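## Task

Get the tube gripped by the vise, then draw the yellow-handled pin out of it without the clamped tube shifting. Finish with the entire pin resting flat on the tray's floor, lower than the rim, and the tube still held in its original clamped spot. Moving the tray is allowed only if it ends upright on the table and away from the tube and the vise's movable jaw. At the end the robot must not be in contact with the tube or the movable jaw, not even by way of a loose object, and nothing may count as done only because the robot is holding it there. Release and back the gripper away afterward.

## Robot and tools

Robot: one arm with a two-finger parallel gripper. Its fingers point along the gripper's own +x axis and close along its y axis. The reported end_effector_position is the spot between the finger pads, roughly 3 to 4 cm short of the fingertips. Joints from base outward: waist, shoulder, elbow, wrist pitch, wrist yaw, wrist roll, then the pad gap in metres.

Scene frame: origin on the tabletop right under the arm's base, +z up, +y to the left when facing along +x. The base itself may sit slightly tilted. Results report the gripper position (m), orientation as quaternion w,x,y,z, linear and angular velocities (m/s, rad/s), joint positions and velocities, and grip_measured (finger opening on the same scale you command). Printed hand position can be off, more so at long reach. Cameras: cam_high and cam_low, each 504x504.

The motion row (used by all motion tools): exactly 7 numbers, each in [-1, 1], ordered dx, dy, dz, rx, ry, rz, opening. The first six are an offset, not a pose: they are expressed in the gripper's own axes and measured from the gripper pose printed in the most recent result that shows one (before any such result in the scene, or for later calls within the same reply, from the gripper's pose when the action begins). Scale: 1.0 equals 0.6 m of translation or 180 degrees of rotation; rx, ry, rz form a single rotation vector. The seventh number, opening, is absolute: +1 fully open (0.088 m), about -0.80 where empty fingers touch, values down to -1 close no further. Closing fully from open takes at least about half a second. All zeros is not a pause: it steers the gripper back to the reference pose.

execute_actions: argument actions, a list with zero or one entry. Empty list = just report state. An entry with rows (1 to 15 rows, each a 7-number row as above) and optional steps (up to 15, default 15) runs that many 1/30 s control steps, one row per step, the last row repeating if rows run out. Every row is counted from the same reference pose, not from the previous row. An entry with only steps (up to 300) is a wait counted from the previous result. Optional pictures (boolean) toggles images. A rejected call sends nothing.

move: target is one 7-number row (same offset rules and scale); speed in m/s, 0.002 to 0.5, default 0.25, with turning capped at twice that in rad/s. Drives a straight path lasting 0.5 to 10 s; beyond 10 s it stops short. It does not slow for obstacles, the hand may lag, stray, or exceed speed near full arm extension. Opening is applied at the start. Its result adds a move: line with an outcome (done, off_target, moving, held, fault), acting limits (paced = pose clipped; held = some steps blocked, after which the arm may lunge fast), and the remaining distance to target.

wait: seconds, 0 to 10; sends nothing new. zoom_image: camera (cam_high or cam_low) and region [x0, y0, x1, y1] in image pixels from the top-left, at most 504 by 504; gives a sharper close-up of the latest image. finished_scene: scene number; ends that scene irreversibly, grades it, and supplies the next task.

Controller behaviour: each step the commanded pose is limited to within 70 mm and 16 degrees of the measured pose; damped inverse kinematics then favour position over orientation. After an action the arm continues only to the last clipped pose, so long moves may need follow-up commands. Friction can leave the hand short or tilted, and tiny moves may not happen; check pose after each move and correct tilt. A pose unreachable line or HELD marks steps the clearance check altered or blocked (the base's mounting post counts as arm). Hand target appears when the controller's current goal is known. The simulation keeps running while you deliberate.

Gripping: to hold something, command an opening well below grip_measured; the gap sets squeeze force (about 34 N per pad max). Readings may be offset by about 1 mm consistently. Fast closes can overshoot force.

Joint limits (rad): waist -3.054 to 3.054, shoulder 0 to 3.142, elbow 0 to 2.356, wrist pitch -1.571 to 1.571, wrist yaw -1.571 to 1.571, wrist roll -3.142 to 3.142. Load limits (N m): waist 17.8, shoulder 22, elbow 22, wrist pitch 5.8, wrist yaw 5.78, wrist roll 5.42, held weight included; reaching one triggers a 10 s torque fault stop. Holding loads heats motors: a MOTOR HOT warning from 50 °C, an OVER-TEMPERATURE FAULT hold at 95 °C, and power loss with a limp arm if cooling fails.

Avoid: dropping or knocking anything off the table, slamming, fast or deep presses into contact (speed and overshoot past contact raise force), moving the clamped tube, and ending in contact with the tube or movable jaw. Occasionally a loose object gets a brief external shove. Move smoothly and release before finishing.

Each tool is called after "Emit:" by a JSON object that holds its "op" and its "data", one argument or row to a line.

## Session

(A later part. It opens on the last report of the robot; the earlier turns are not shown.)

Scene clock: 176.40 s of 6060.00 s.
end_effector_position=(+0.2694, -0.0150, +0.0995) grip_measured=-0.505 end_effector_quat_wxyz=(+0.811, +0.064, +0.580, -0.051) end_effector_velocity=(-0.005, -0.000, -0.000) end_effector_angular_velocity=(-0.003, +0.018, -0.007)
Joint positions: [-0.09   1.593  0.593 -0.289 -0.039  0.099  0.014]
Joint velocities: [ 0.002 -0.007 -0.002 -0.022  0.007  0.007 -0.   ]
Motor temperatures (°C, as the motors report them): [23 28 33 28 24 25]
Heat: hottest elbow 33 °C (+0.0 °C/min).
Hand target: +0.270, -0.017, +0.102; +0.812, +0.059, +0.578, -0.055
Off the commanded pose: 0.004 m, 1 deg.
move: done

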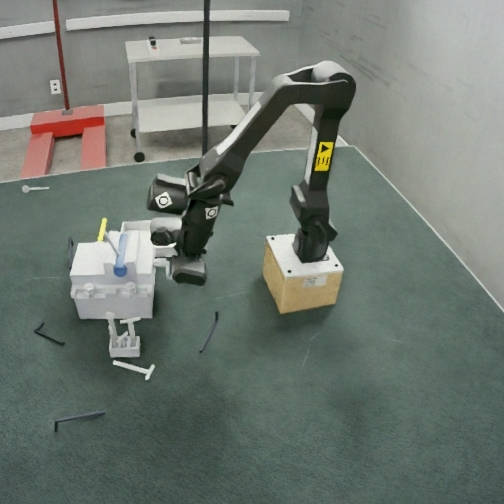

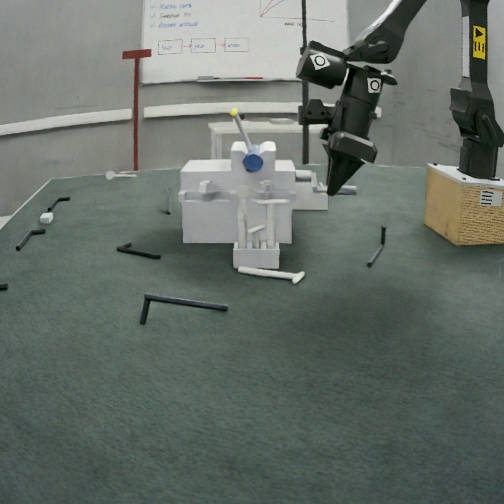

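Emit:
{"op": "move", "data": {
  "target": [-0.044,0,0.017,0,0,0,-0.8],
  "speed": 0.07
}}

Emit:
{"op": "move", "data": {
  "target": [-0.031,-0.033,0.012,0,0,0,-0.8],
  "speed": 0.07
}}

Emit:
{"op": "move", "data": {
  "target": [-0.003,-0.05,0.003,0,0,0,-0.8],
  "speed": 0.07
}}

Scene clock: 183.40 s of 6060.00 s.
end_effector_position=(+0.2696, -0.0138, +0.1251) grip_measured=-0.505 end_effector_quat_wxyz=(+0.810, +0.067, +0.581, -0.048) end_effector_velocity=(+0.002, -0.002, +0.003) end_effector_angular_velocity=(-0.010, -0.007, +0.002)
Joint positions: [-0.093  1.519  0.653 -0.426 -0.047  0.098  0.014]
Joint velocities: [-0.002 -0.007  0.007 -0.007  0.007 -0.007 -0.   ]
Motor temperatures (°C, as the motors report them): [23 28 33 27 24 25]
Heat: hottest elbow 33 °C (+0.0 °C/min).
Hand target: +0.271, -0.016, +0.128; +0.811, +0.064, +0.580, -0.051
Off the commanded pose: 0.004 m, 0 deg.
move: done

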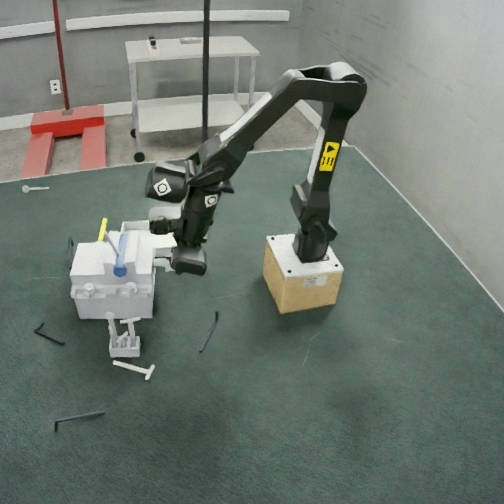

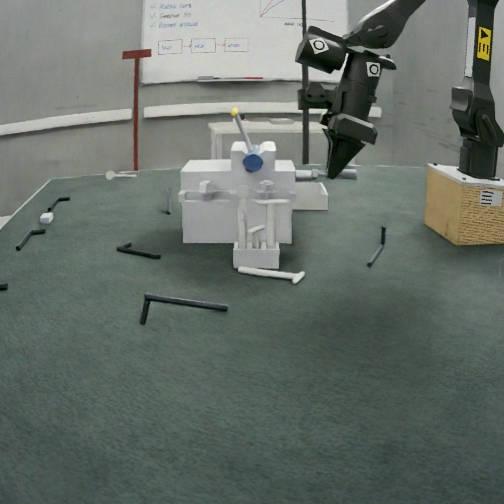

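Scene clock: 184.20 s of 6060.00 s.
end_effector_position=(+0.2667, -0.0297, +0.1429) grip_measured=-0.505 end_effector_quat_wxyz=(+0.809, +0.074, +0.581, -0.043) end_effector_velocity=(-0.001, -0.003, +0.001) end_effector_angular_velocity=(-0.018, +0.003, +0.025)
Joint positions: [-0.175  1.475  0.696 -0.52  -0.086  0.023  0.014]
Joint velocities: [-0.007 -0.002  0.002 -0.007  0.007 -0.037 -0.   ]
Motor temperatures (°C, as the motors report them): [23 28 33 27 24 25]
Heat: hottest elbow 33 °C (+0.0 °C/min).
Hand target: +0.267, -0.035, +0.144; +0.810, +0.067, +0.581, -0.049
Off the commanded pose: 0.005 m, 1 deg.
move: done

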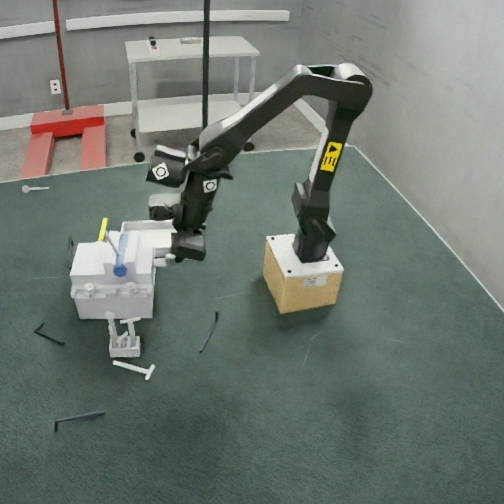

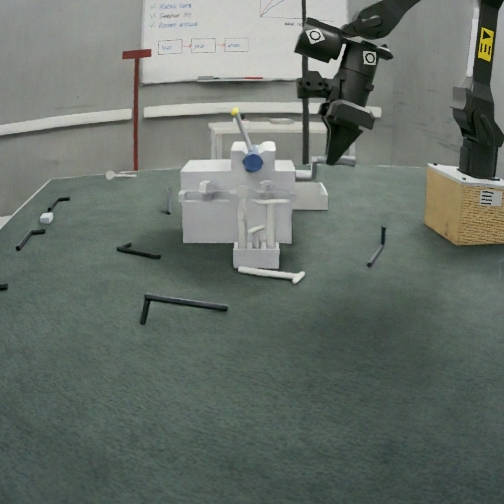

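Scene clock: 185.00 s of 6060.00 s.
end_effector_position=(+0.2624, -0.0570, +0.1458) grip_measured=-0.505 end_effector_quat_wxyz=(+0.811, +0.076, +0.579, -0.041) end_effector_velocity=(-0.002, +0.003, -0.001) end_effector_angular_velocity=(+0.026, +0.006, -0.003)
Joint positions: [-0.3    1.477  0.708 -0.538 -0.126 -0.096  0.014]
Joint velocities: [-0.002  0.002 -0.002 -0.007 -0.022  0.007 -0.   ]
Motor temperatures (°C, as the motors report them): [23 28 33 27 24 25]
Heat: hottest elbow 33 °C (+0.0 °C/min).
Hand target: +0.263, -0.060, +0.143; +0.809, +0.073, +0.581, -0.043
Off the commanded pose: 0.004 m, 0 deg.
move: done

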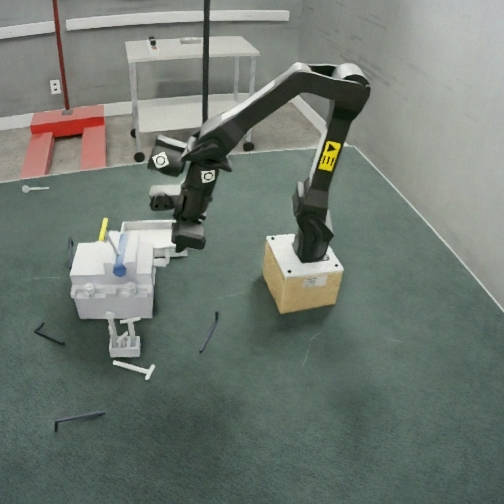

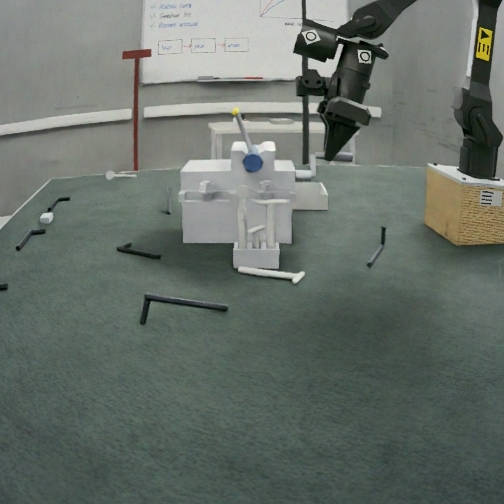

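Emit:
{"op": "move", "data": {
  "target": [0.031,-0.033,-0.010,0,0,0,-0.8],
  "speed": 0.07
}}

Emit:
{"op": "move", "data": {
  "target": [0.044,0,-0.015,0,0,0,-0.8],
  "speed": 0.07
}}

Emit:
{"op": "move", "data": {
  "target": [0.031,0.033,-0.010,0,0,0,-0.8],
  "speed": 0.07
}}

Scene clock: 189.83 s of 6060.00 s.
end_effector_position=(+0.2594, -0.0763, +0.1286) grip_measured=-0.505 end_effector_quat_wxyz=(+0.812, +0.073, +0.577, -0.044) end_effector_velocity=(-0.000, +0.003, -0.002) end_effector_angular_velocity=(+0.018, -0.005, +0.011)
Joint positions: [-0.377  1.53   0.673 -0.454 -0.138 -0.172  0.014]
Joint velocities: [-0.002  0.002 -0.007  0.007 -0.022 -0.007 -0.   ]
Motor temperatures (°C, as the motors report them): [23 28 33 28 24 25]
Heat: hottest elbow 33 °C (+0.0 °C/min).
Hand target: +0.259, -0.075, +0.125; +0.811, +0.076, +0.579, -0.041
Off the commanded pose: 0.004 m, 1 deg.
move: done

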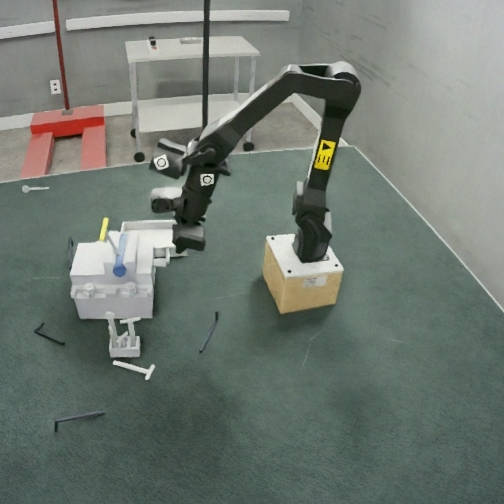

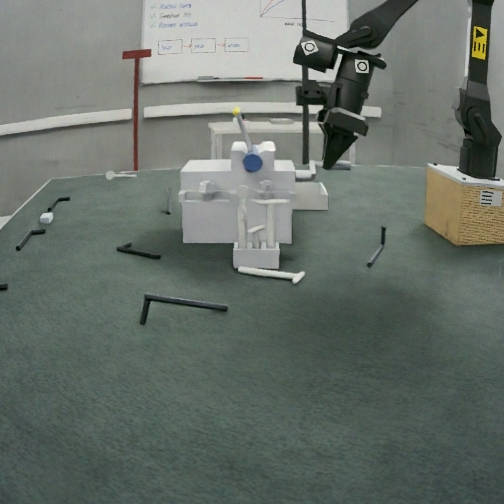

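Scene clock: 190.63 s of 6060.00 s.
end_effector_position=(+0.2594, -0.0773, +0.1037) grip_measured=-0.505 end_effector_quat_wxyz=(+0.813, +0.069, +0.577, -0.048) end_effector_velocity=(-0.004, +0.002, -0.003) end_effector_angular_velocity=(+0.015, +0.014, -0.007)
Joint positions: [-0.374  1.599  0.614 -0.322 -0.128 -0.171  0.014]
Joint velocities: [-0.002  0.002 -0.007 -0.007 -0.007  0.007  0.   ]
Motor temperatures (°C, as the motors report them): [23 28 33 28 24 25]
Heat: hottest elbow 33 °C (+0.0 °C/min).
Hand target: +0.259, -0.075, +0.101; +0.812, +0.073, +0.577, -0.044
Off the commanded pose: 0.004 m, 1 deg.
move: done

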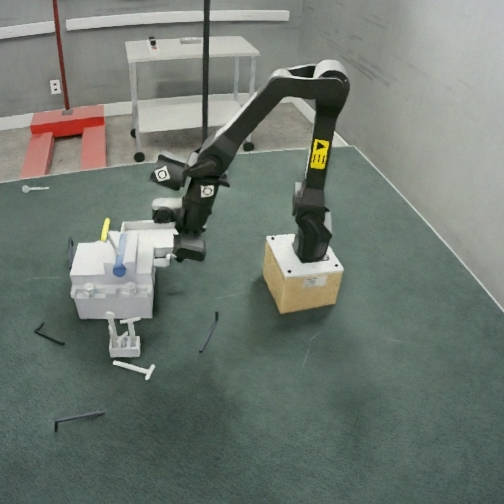

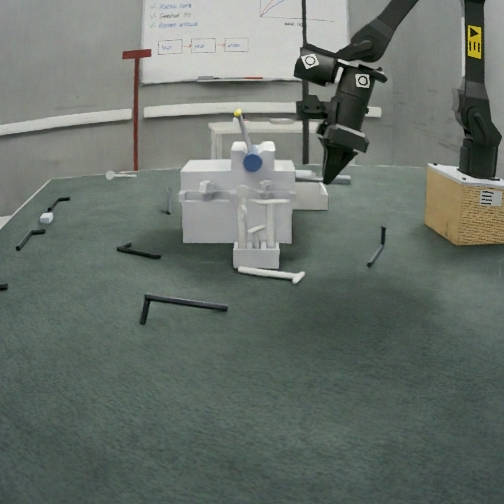

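Scene clock: 191.43 s of 6060.00 s.
end_effector_position=(+0.2611, -0.0661, +0.0889) grip_measured=-0.505 end_effector_quat_wxyz=(+0.812, +0.054, +0.578, -0.060) end_effector_velocity=(-0.005, +0.005, -0.004) end_effector_angular_velocity=(+0.010, +0.020, +0.016)
Joint positions: [-0.301  1.636  0.572 -0.23  -0.072 -0.109  0.014]
Joint velocities: [ 0.007  0.002 -0.012 -0.007 -0.007 -0.007 -0.   ]
Motor temperatures (°C, as the motors report them): [23 28 33 28 24 25]
Heat: hottest elbow 33 °C (+0.0 °C/min).
Hand target: +0.263, -0.057, +0.085; +0.812, +0.069, +0.578, -0.048
Off the commanded pose: 0.010 m, 2 deg.
move: off_target

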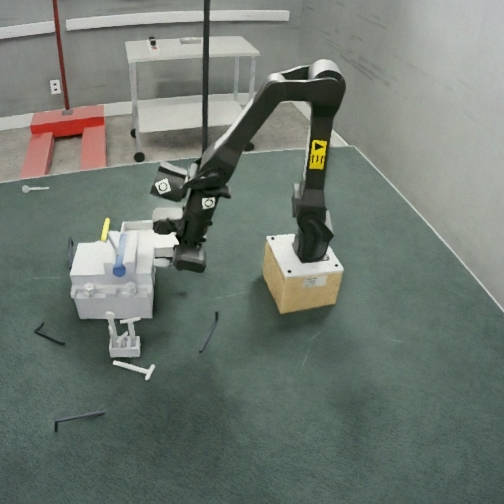

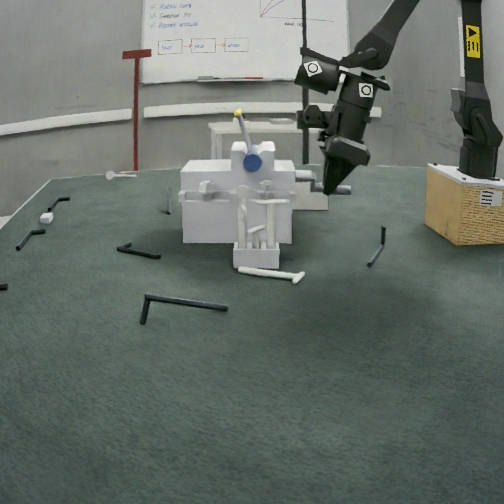

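Emit:
{"op": "move", "data": {
  "target": [0.018,0.04,-0.006,0,0,0,-0.8],
  "speed": 0.05
}}

Emit:
{"op": "move", "data": {
  "target": [0.012,0.045,-0.004,0,0,0,-0.8],
  "speed": 0.05
}}

Emit:
{"op": "zoom_image", "data": {
  "camera": "cam_low",
  "region": [170,90,370,250]
}}

Scene clock: 195.80 s of 6060.00 s.
end_effector_position=(+0.2626, -0.0560, +0.0832) grip_measured=-0.503 end_effector_quat_wxyz=(+0.811, +0.034, +0.579, -0.079) end_effector_velocity=(-0.004, +0.005, -0.004) end_effector_angular_velocity=(+0.013, +0.020, +0.007)
Joint positions: [-0.219  1.647  0.551 -0.189  0.006 -0.041  0.014]
Joint velocities: [ 0.012  0.007 -0.007 -0.007 -0.007  0.007  0.   ]
Motor temperatures (°C, as the motors report them): [23 28 33 28 24 25]
Heat: hottest elbow 33 °C (+0.0 °C/min).
Hand target: +0.264, -0.042, +0.078; +0.811, +0.054, +0.579, -0.060
Off the commanded pose: 0.015 m, 3 deg.
move: off_target

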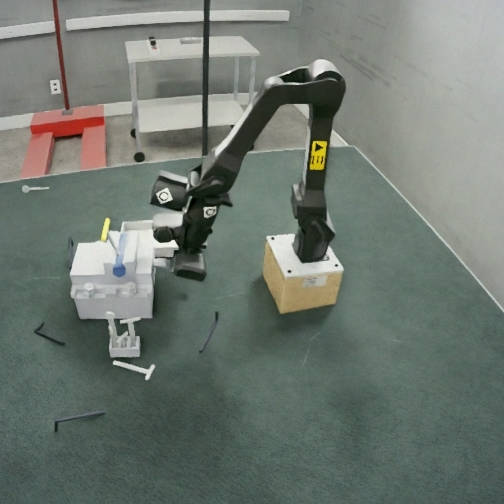

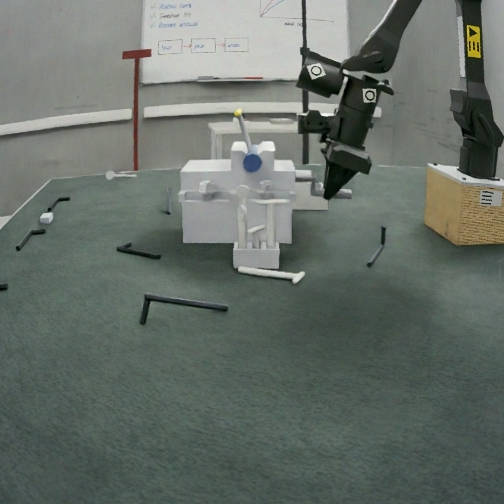

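Scene clock: 196.67 s of 6060.00 s.
end_effector_position=(+0.2637, -0.0485, +0.0810) grip_measured=-0.499 end_effector_quat_wxyz=(+0.808, +0.010, +0.579, -0.109) end_effector_velocity=(+0.001, +0.004, -0.001) end_effector_angular_velocity=(+0.008, -0.004, +0.008)
Joint positions: [-0.134  1.657  0.546 -0.175  0.106  0.036  0.015]
Joint velocities: [ 0.012  0.002 -0.002  0.007 -0.007  0.007 -0.   ]
Motor temperatures (°C, as the motors report them): [23 28 33 28 24 25]
Heat: hottest elbow 33 °C (+0.0 °C/min).
Hand target: +0.266, -0.030, +0.075; +0.810, +0.034, +0.580, -0.079
Off the commanded pose: 0.020 m, 4 deg.
move: off_target

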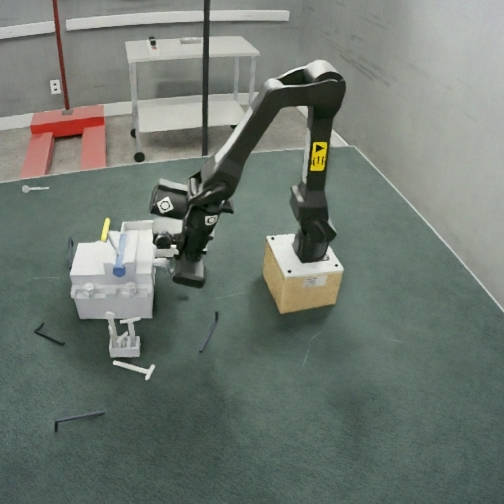

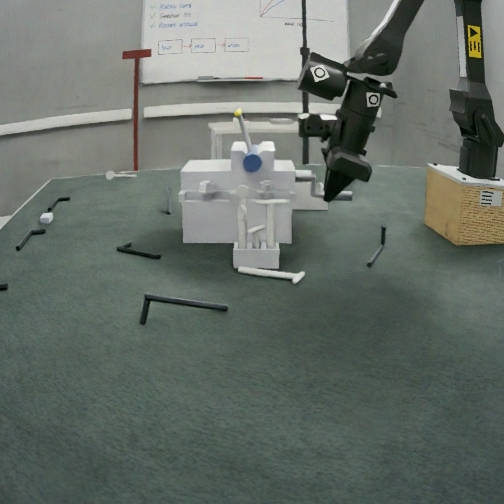

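Region (170, 90, 370, 250) of cam_low's 504x504 image, scaled by 2.520, with more detail than that image has; it fills the top 403 rows of this view, and the rest is white.

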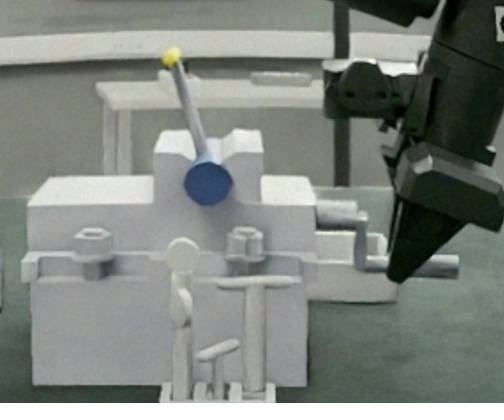

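Emit:
{"op": "move", "data": {
  "target": [0,0,0,0,0,0,0.2]
}}

Emit:
{"op": "move", "data": {
  "target": [-0.2,0,0.078,0,0,0,0.2],
  "speed": 0.12
}}

Emit:
{"op": "move", "data": {
  "target": [0.03,0,0.08,0,-0.29,0,0.2],
  "speed": 0.15
}}

Scene clock: 202.83 s of 6060.00 s.
end_effector_position=(+0.2640, -0.0480, +0.0809) grip_measured=+0.200 end_effector_quat_wxyz=(+0.809, +0.011, +0.578, -0.108) end_effector_velocity=(-0.003, +0.001, -0.001) end_effector_angular_velocity=(+0.006, +0.008, +0.007)
Joint positions: [-0.133  1.657  0.545 -0.173  0.104  0.039  0.049]
Joint velocities: [-0.002 -0.007 -0.007 -0.007 -0.007 -0.007 -0.   ]
Motor temperatures (°C, as the motors report them): [23 27 33 29 26 25]
Heat: hottest elbow 33 °C (+0.0 °C/min).
Hand target: +0.264, -0.049, +0.081; +0.808, +0.010, +0.579, -0.109
Off the commanded pose: 0.001 m, 0 deg.
move: done

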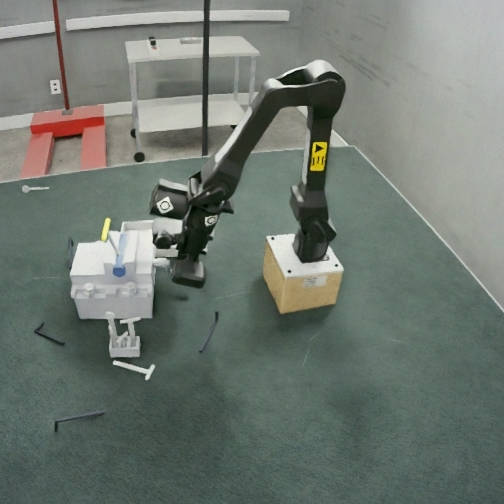

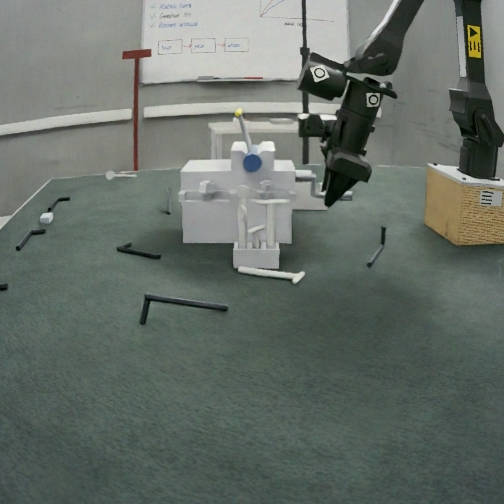

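Scene clock: 204.27 s of 6060.00 s.
end_effector_position=(+0.2701, -0.0352, +0.2058) grip_measured=+0.200 end_effector_quat_wxyz=(+0.806, +0.012, +0.582, -0.108) end_effector_velocity=(-0.002, +0.003, -0.001) end_effector_angular_velocity=(+0.019, +0.007, +0.011)
Joint positions: [-0.089  1.396  0.897 -0.799  0.114  0.082  0.049]
Joint velocities: [-0.002 -0.002 -0.002 -0.007 -0.022 -0.007 -0.   ]
Motor temperatures (°C, as the motors report them): [23 27 33 29 26 25]
Heat: hottest elbow 33 °C (+0.0 °C/min).
Hand target: +0.272, -0.035, +0.209; +0.809, +0.012, +0.578, -0.108
Off the commanded pose: 0.003 m, 1 deg.
move: done

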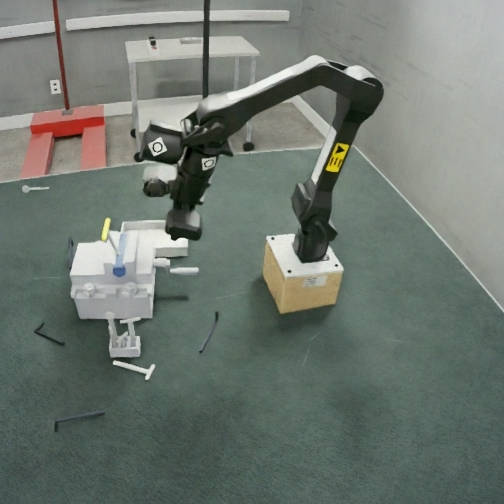

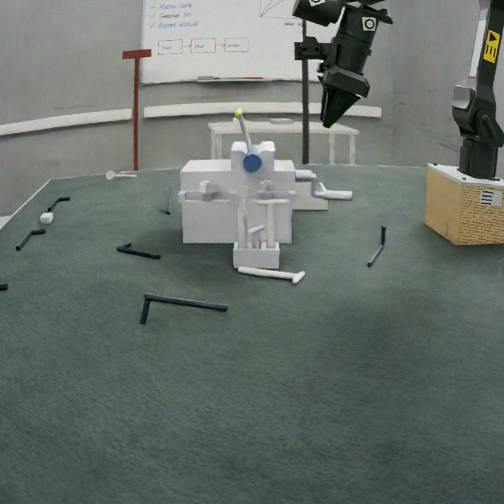

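Scene clock: 207.70 s of 6060.00 s.
end_effector_position=(+0.3225, -0.0447, +0.2121) grip_measured=+0.200 end_effector_quat_wxyz=(+0.981, -0.040, +0.158, -0.102) end_effector_velocity=(-0.002, -0.002, -0.002) end_effector_angular_velocity=(-0.022, +0.007, -0.003)
Joint positions: [-0.102  1.351  0.249  0.742  0.124 -0.053  0.049]
Joint velocities: [-0.002  0.002 -0.007  0.007  0.007 -0.022 -0.   ]
Motor temperatures (°C, as the motors report them): [23 27 33 29 25 25]
Heat: hottest elbow 33 °C (+0.0 °C/min).
Hand target: +0.319, -0.045, +0.205; +0.980, -0.041, +0.167, -0.102
Off the commanded pose: 0.008 m, 1 deg.
move: done

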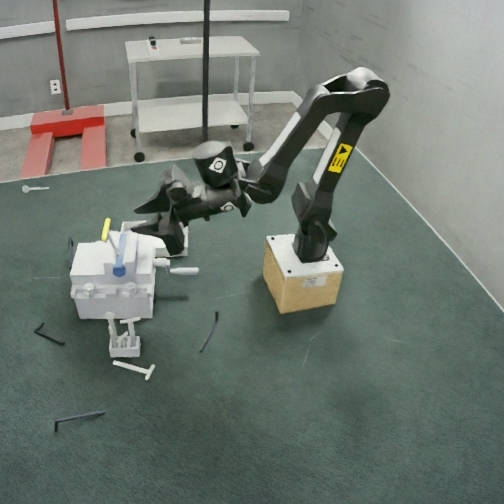

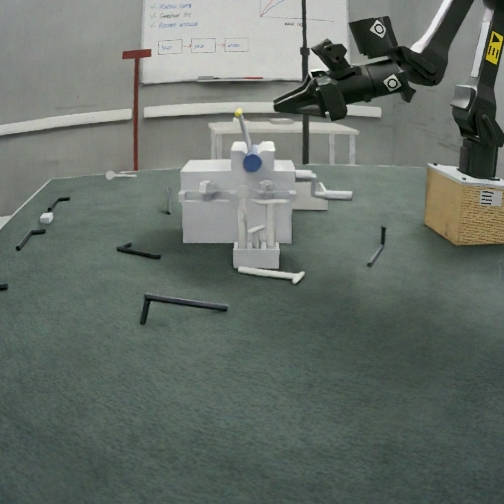

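Emit:
{"op": "move", "data": {
  "target": [0,0,-0.02,0.015,0,0.068,0.2],
  "speed": 0.1
}}

Emit:
{"op": "move", "data": {
  "target": [0.06,0,0,0,0,0,0.2],
  "speed": 0.08
}}

Emit:
{"op": "zoom_image", "data": {
  "camera": "cam_high",
  "region": [50,160,250,320]
}}

Emit:
{"op": "zoom_image", "data": {
  "camera": "cam_low",
  "region": [170,60,370,220]
}}

Scene clock: 219.03 s of 6060.00 s.
end_effector_position=(+0.3214, -0.0453, +0.2073) grip_measured=+0.200 end_effector_quat_wxyz=(+0.989, -0.002, +0.150, -0.001) end_effector_velocity=(-0.001, -0.001, +0.000) end_effector_angular_velocity=(-0.001, -0.004, +0.011)
Joint positions: [-0.273  1.395  0.237  0.801 -0.249 -0.067  0.049]
Joint velocities: [-0.012  0.002 -0.002  0.007 -0.022 -0.007 -0.   ]
Motor temperatures (°C, as the motors report them): [23 27 32 31 25 25]
Heat: hottest elbow 32 °C (-2.0 °C/min).
Hand target: +0.318, -0.045, +0.201; +0.987, -0.000, +0.158, -0.001
Off the commanded pose: 0.007 m, 1 deg.
move: done

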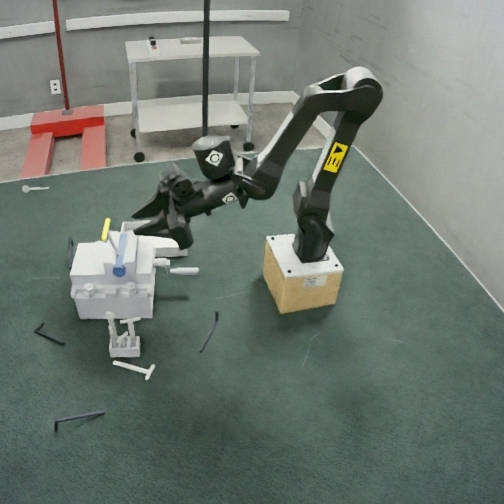

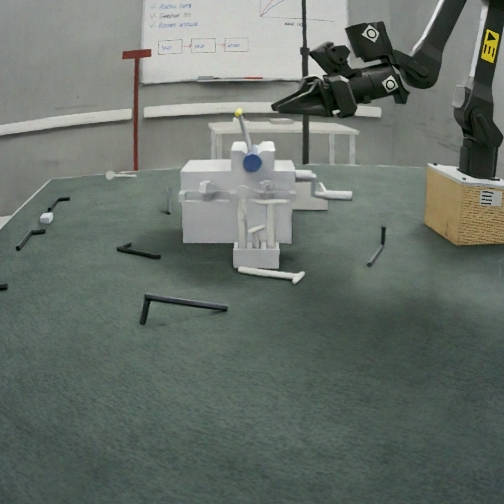

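Scene clock: 219.83 s of 6060.00 s.
end_effector_position=(+0.3534, -0.0462, +0.1966) grip_measured=+0.200 end_effector_quat_wxyz=(+0.989, -0.003, +0.149, -0.002) end_effector_velocity=(-0.001, +0.000, -0.005) end_effector_angular_velocity=(-0.015, +0.016, +0.011)
Joint positions: [-0.238  1.603  0.329  0.921 -0.215 -0.056  0.049]
Joint velocities: [-0.002  0.007 -0.002 -0.007 -0.007 -0.022  0.   ]
Motor temperatures (°C, as the motors report them): [23 27 32 31 25 25]
Heat: hottest elbow 32 °C (-2.0 °C/min).
Hand target: +0.356, -0.046, +0.196; +0.989, -0.002, +0.150, -0.001
Off the commanded pose: 0.002 m, 0 deg.
move: done

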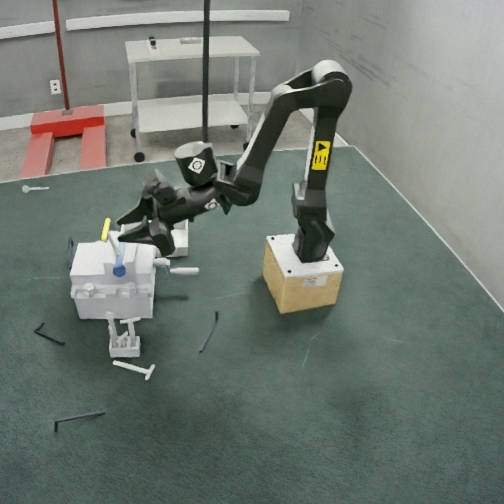

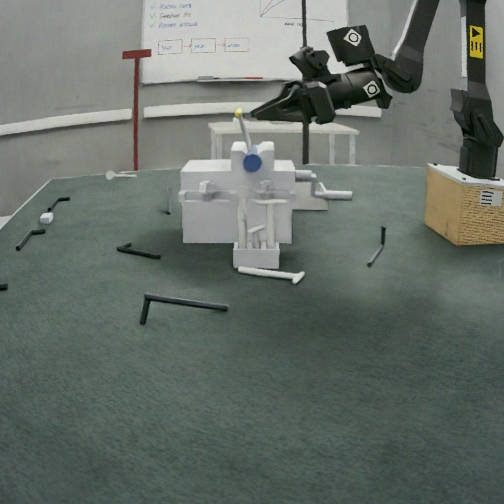

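Region (50, 160, 250, 320) of cam_high's 504x504 image, scaled by 2.520, with more detail than that image has; it fills the top 403 rows of this view, and the rest is white.

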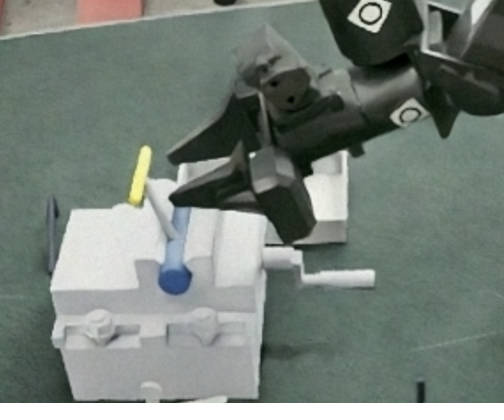

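Region (170, 60, 370, 220) of cam_low's 504x504 image, scaled by 2.520, with more detail than that image has; it fills the top 403 rows of this view, and the rest is white.

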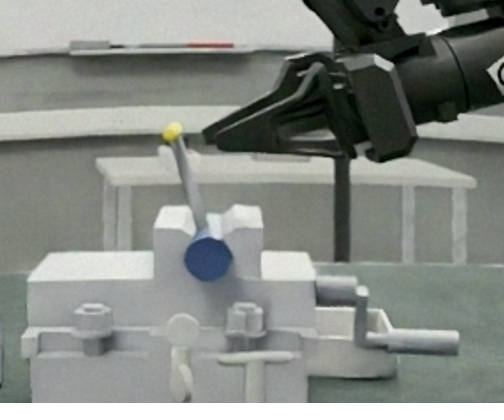

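Lower ~1.5 cm, then advance 3 cm.

Emit:
{"op": "move", "data": {
  "target": [0,0,-0.03,0,0,0,0.2],
  "speed": 0.05
}}

Emit:
{"op": "move", "data": {
  "target": [0.05,0,0,0,0,0,0.2],
  "speed": 0.05
}}

Emit:
{"op": "zoom_image", "data": {
  "camera": "cam_high",
  "region": [50,160,250,320]
}}

Emit:
{"op": "zoom_image", "data": {
  "camera": "cam_low",
  "region": [170,60,370,220]
}}

Scene clock: 229.27 s of 6060.00 s.
end_effector_position=(+0.3510, -0.0458, +0.1854) grip_measured=+0.200 end_effector_quat_wxyz=(+0.990, -0.004, +0.141, -0.002) end_effector_velocity=(-0.000, +0.000, -0.000) end_effector_angular_velocity=(-0.005, -0.003, +0.007)
Joint positions: [-0.239  1.682  0.296  1.05  -0.216 -0.055  0.049]
Joint velocities: [-0.002  0.002 -0.002  0.007 -0.007 -0.007 -0.   ]
Motor temperatures (°C, as the motors report them): [23 27 32 31 25 25]
Heat: hottest elbow 32 °C (-2.0 °C/min).
Hand target: +0.348, -0.046, +0.179; +0.989, -0.003, +0.149, -0.002
Off the commanded pose: 0.007 m, 1 deg.
move: done

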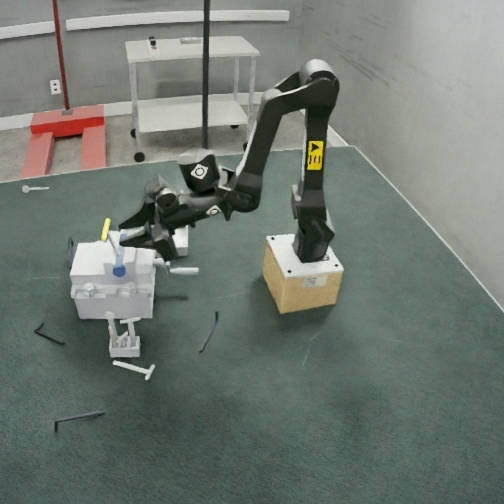

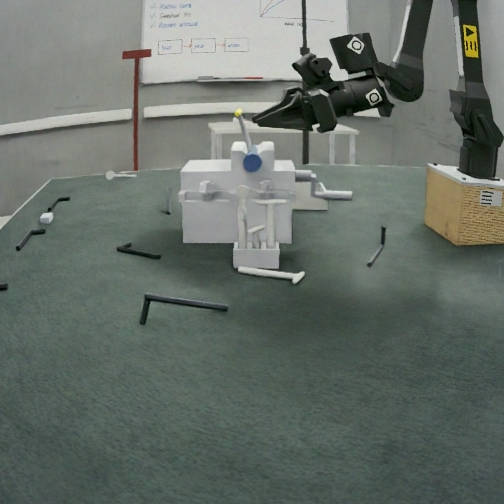

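Scene clock: 230.17 s of 6060.00 s.
end_effector_position=(+0.3777, -0.0468, +0.1782) grip_measured=+0.200 end_effector_quat_wxyz=(+0.990, -0.006, +0.140, -0.002) end_effector_velocity=(-0.000, +0.000, -0.003) end_effector_angular_velocity=(+0.012, +0.012, +0.002)
Joint positions: [-0.217  1.81   0.392  1.086 -0.195 -0.05   0.049]
Joint velocities: [-0.002  0.007  0.002 -0.007 -0.007  0.007 -0.   ]
Motor temperatures (°C, as the motors report them): [23 27 32 31 25 25]
Heat: hottest elbow 32 °C (-2.0 °C/min).
Hand target: +0.380, -0.046, +0.177; +0.990, -0.004, +0.141, -0.002
Off the commanded pose: 0.003 m, 0 deg.
move: done

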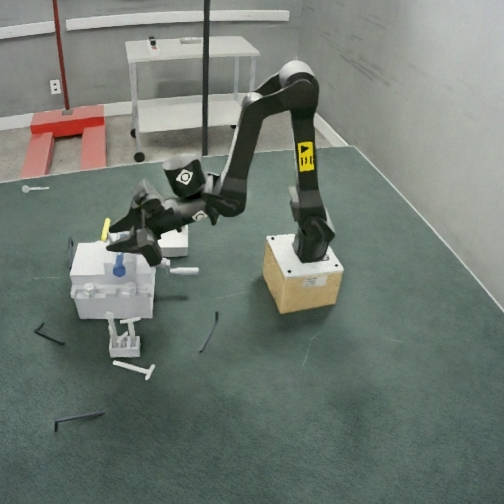

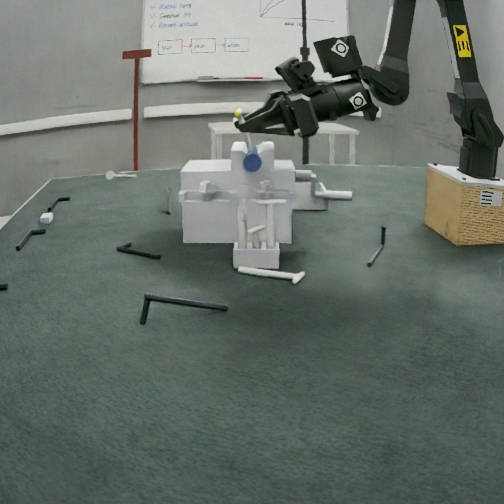

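Region (50, 160, 250, 320) of cam_high's 504x504 image, scaled by 2.520, with more detail than that image has; it fills the top 403 rows of this view, and the rest is white.

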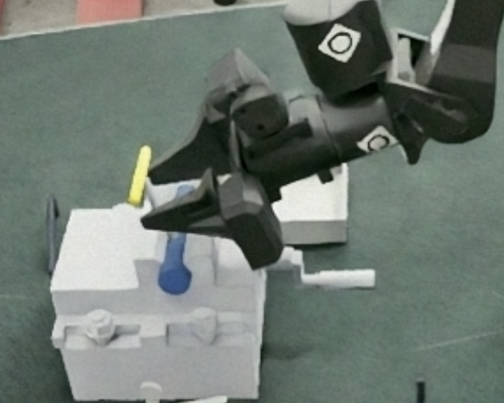

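Region (170, 60, 370, 220) of cam_low's 504x504 image, scaled by 2.520, with more detail than that image has; it fills the top 403 rows of this view, and the rest is white.

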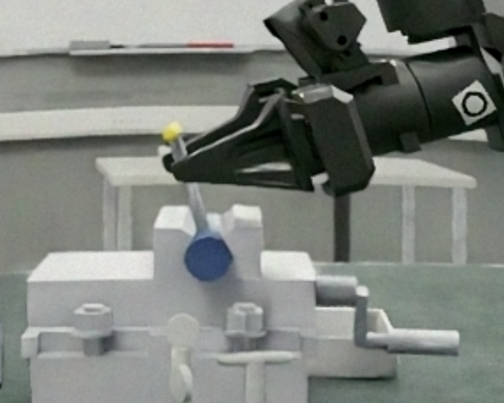

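Emit:
{"op": "move", "data": {
  "target": [0.017,0,0,0,0,0,0.2],
  "speed": 0.03
}}

Emit:
{"op": "move", "data": {
  "target": [0,0,0,0,0,0,-0.95]
}}

Emit:
{"op": "move", "data": {
  "target": [0.005,0,0.15,0,0,0,-0.95],
  "speed": 0.04
}}

Emit:
{"op": "zoom_image", "data": {
  "camera": "cam_low",
  "region": [170,20,370,220]
}}

Scene clock: 235.83 s of 6060.00 s.
end_effector_position=(+0.3856, -0.0476, +0.1772) grip_measured=+0.200 end_effector_quat_wxyz=(+0.990, -0.007, +0.138, -0.002) end_effector_velocity=(-0.002, +0.000, -0.006) end_effector_angular_velocity=(-0.018, +0.027, +0.001)
Joint positions: [-0.213  1.84   0.421  1.091 -0.191 -0.05   0.049]
Joint velocities: [ 0.002  0.002 -0.002 -0.022  0.007 -0.022 -0.   ]
Motor temperatures (°C, as the motors report them): [23 27 32 32 25 25]
Heat: hottest elbow 32 °C (-1.0 °C/min).
Hand target: +0.387, -0.047, +0.175; +0.990, -0.006, +0.139, -0.002
Off the commanded pose: 0.003 m, 0 deg.
move: done

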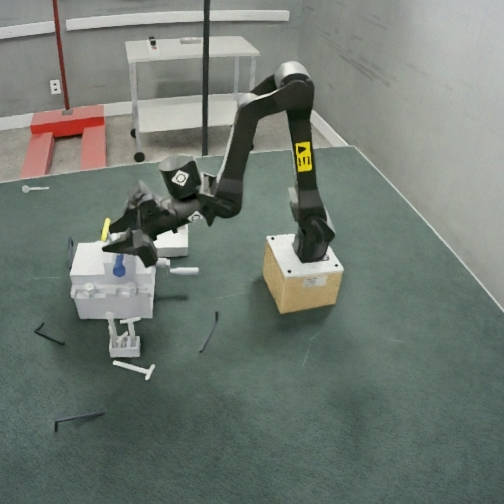

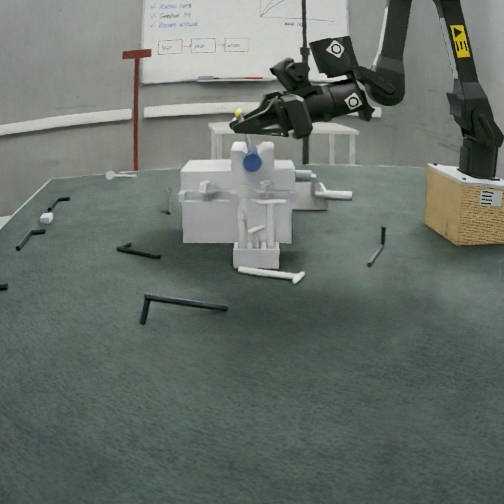

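Scene clock: 236.33 s of 6060.00 s.
end_effector_position=(+0.3856, -0.0471, +0.1770) grip_measured=-0.655 end_effector_quat_wxyz=(+0.990, -0.006, +0.138, -0.001) end_effector_velocity=(-0.003, -0.002, -0.003) end_effector_angular_velocity=(-0.007, +0.012, -0.008)
Joint positions: [-0.213  1.84   0.421  1.091 -0.192 -0.05   0.007]
Joint velocities: [-0.002 -0.002 -0.007 -0.007  0.007 -0.007 -0.   ]
Motor temperatures (°C, as the motors report them): [23 27 32 32 25 25]
Heat: hottest elbow 32 °C (-1.0 °C/min).
Hand target: +0.386, -0.047, +0.177; +0.990, -0.007, +0.138, -0.002
Off the commanded pose: 0.000 m, 0 deg.
move: done

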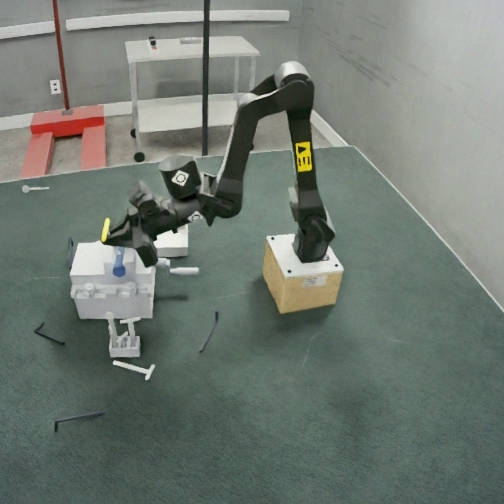

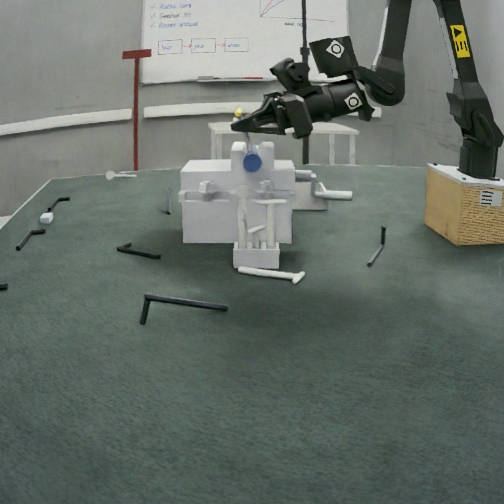

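Scene clock: 239.17 s of 6060.00 s.
end_effector_position=(+0.4131, -0.0486, +0.2638) grip_measured=-0.664 end_effector_quat_wxyz=(+0.990, -0.007, +0.137, -0.004) end_effector_velocity=(+0.002, -0.002, +0.006) end_effector_angular_velocity=(-0.015, -0.031, -0.007)
Joint positions: [-0.201  1.574  0.659  0.589 -0.176 -0.047  0.006]
Joint velocities: [-0.002  0.002 -0.002  0.037  0.007 -0.007 -0.001]
Motor temperatures (°C, as the motors report them): [23 28 33 33 24 25]
Heat: hottest elbow 33 °C (+0.0 °C/min).
Hand target: +0.414, -0.047, +0.263; +0.990, -0.006, +0.138, -0.001
Off the commanded pose: 0.003 m, 0 deg.
move: done

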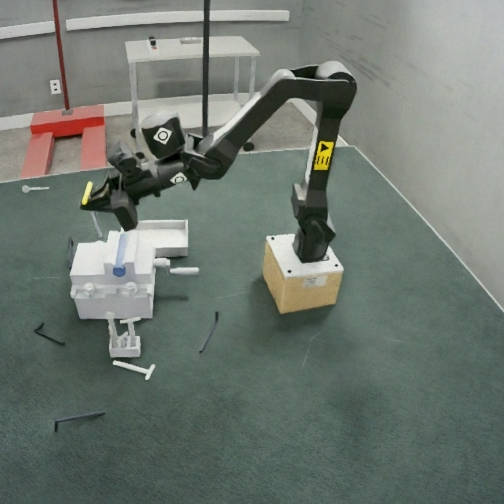

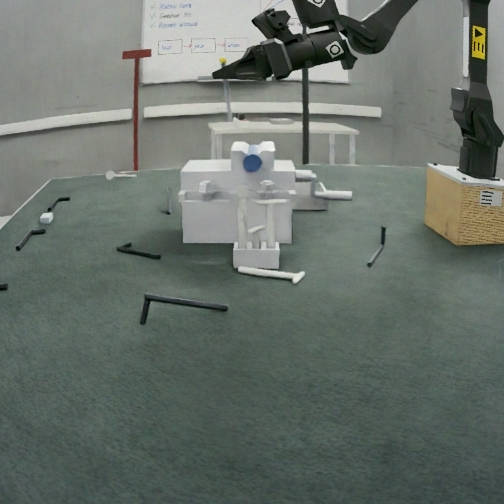

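Region (170, 20, 370, 220) of cam_low's 504x504 image, scaled by 2.520, with more detail than that image has.

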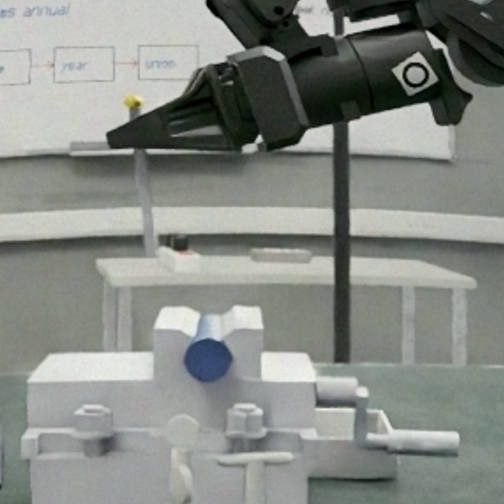

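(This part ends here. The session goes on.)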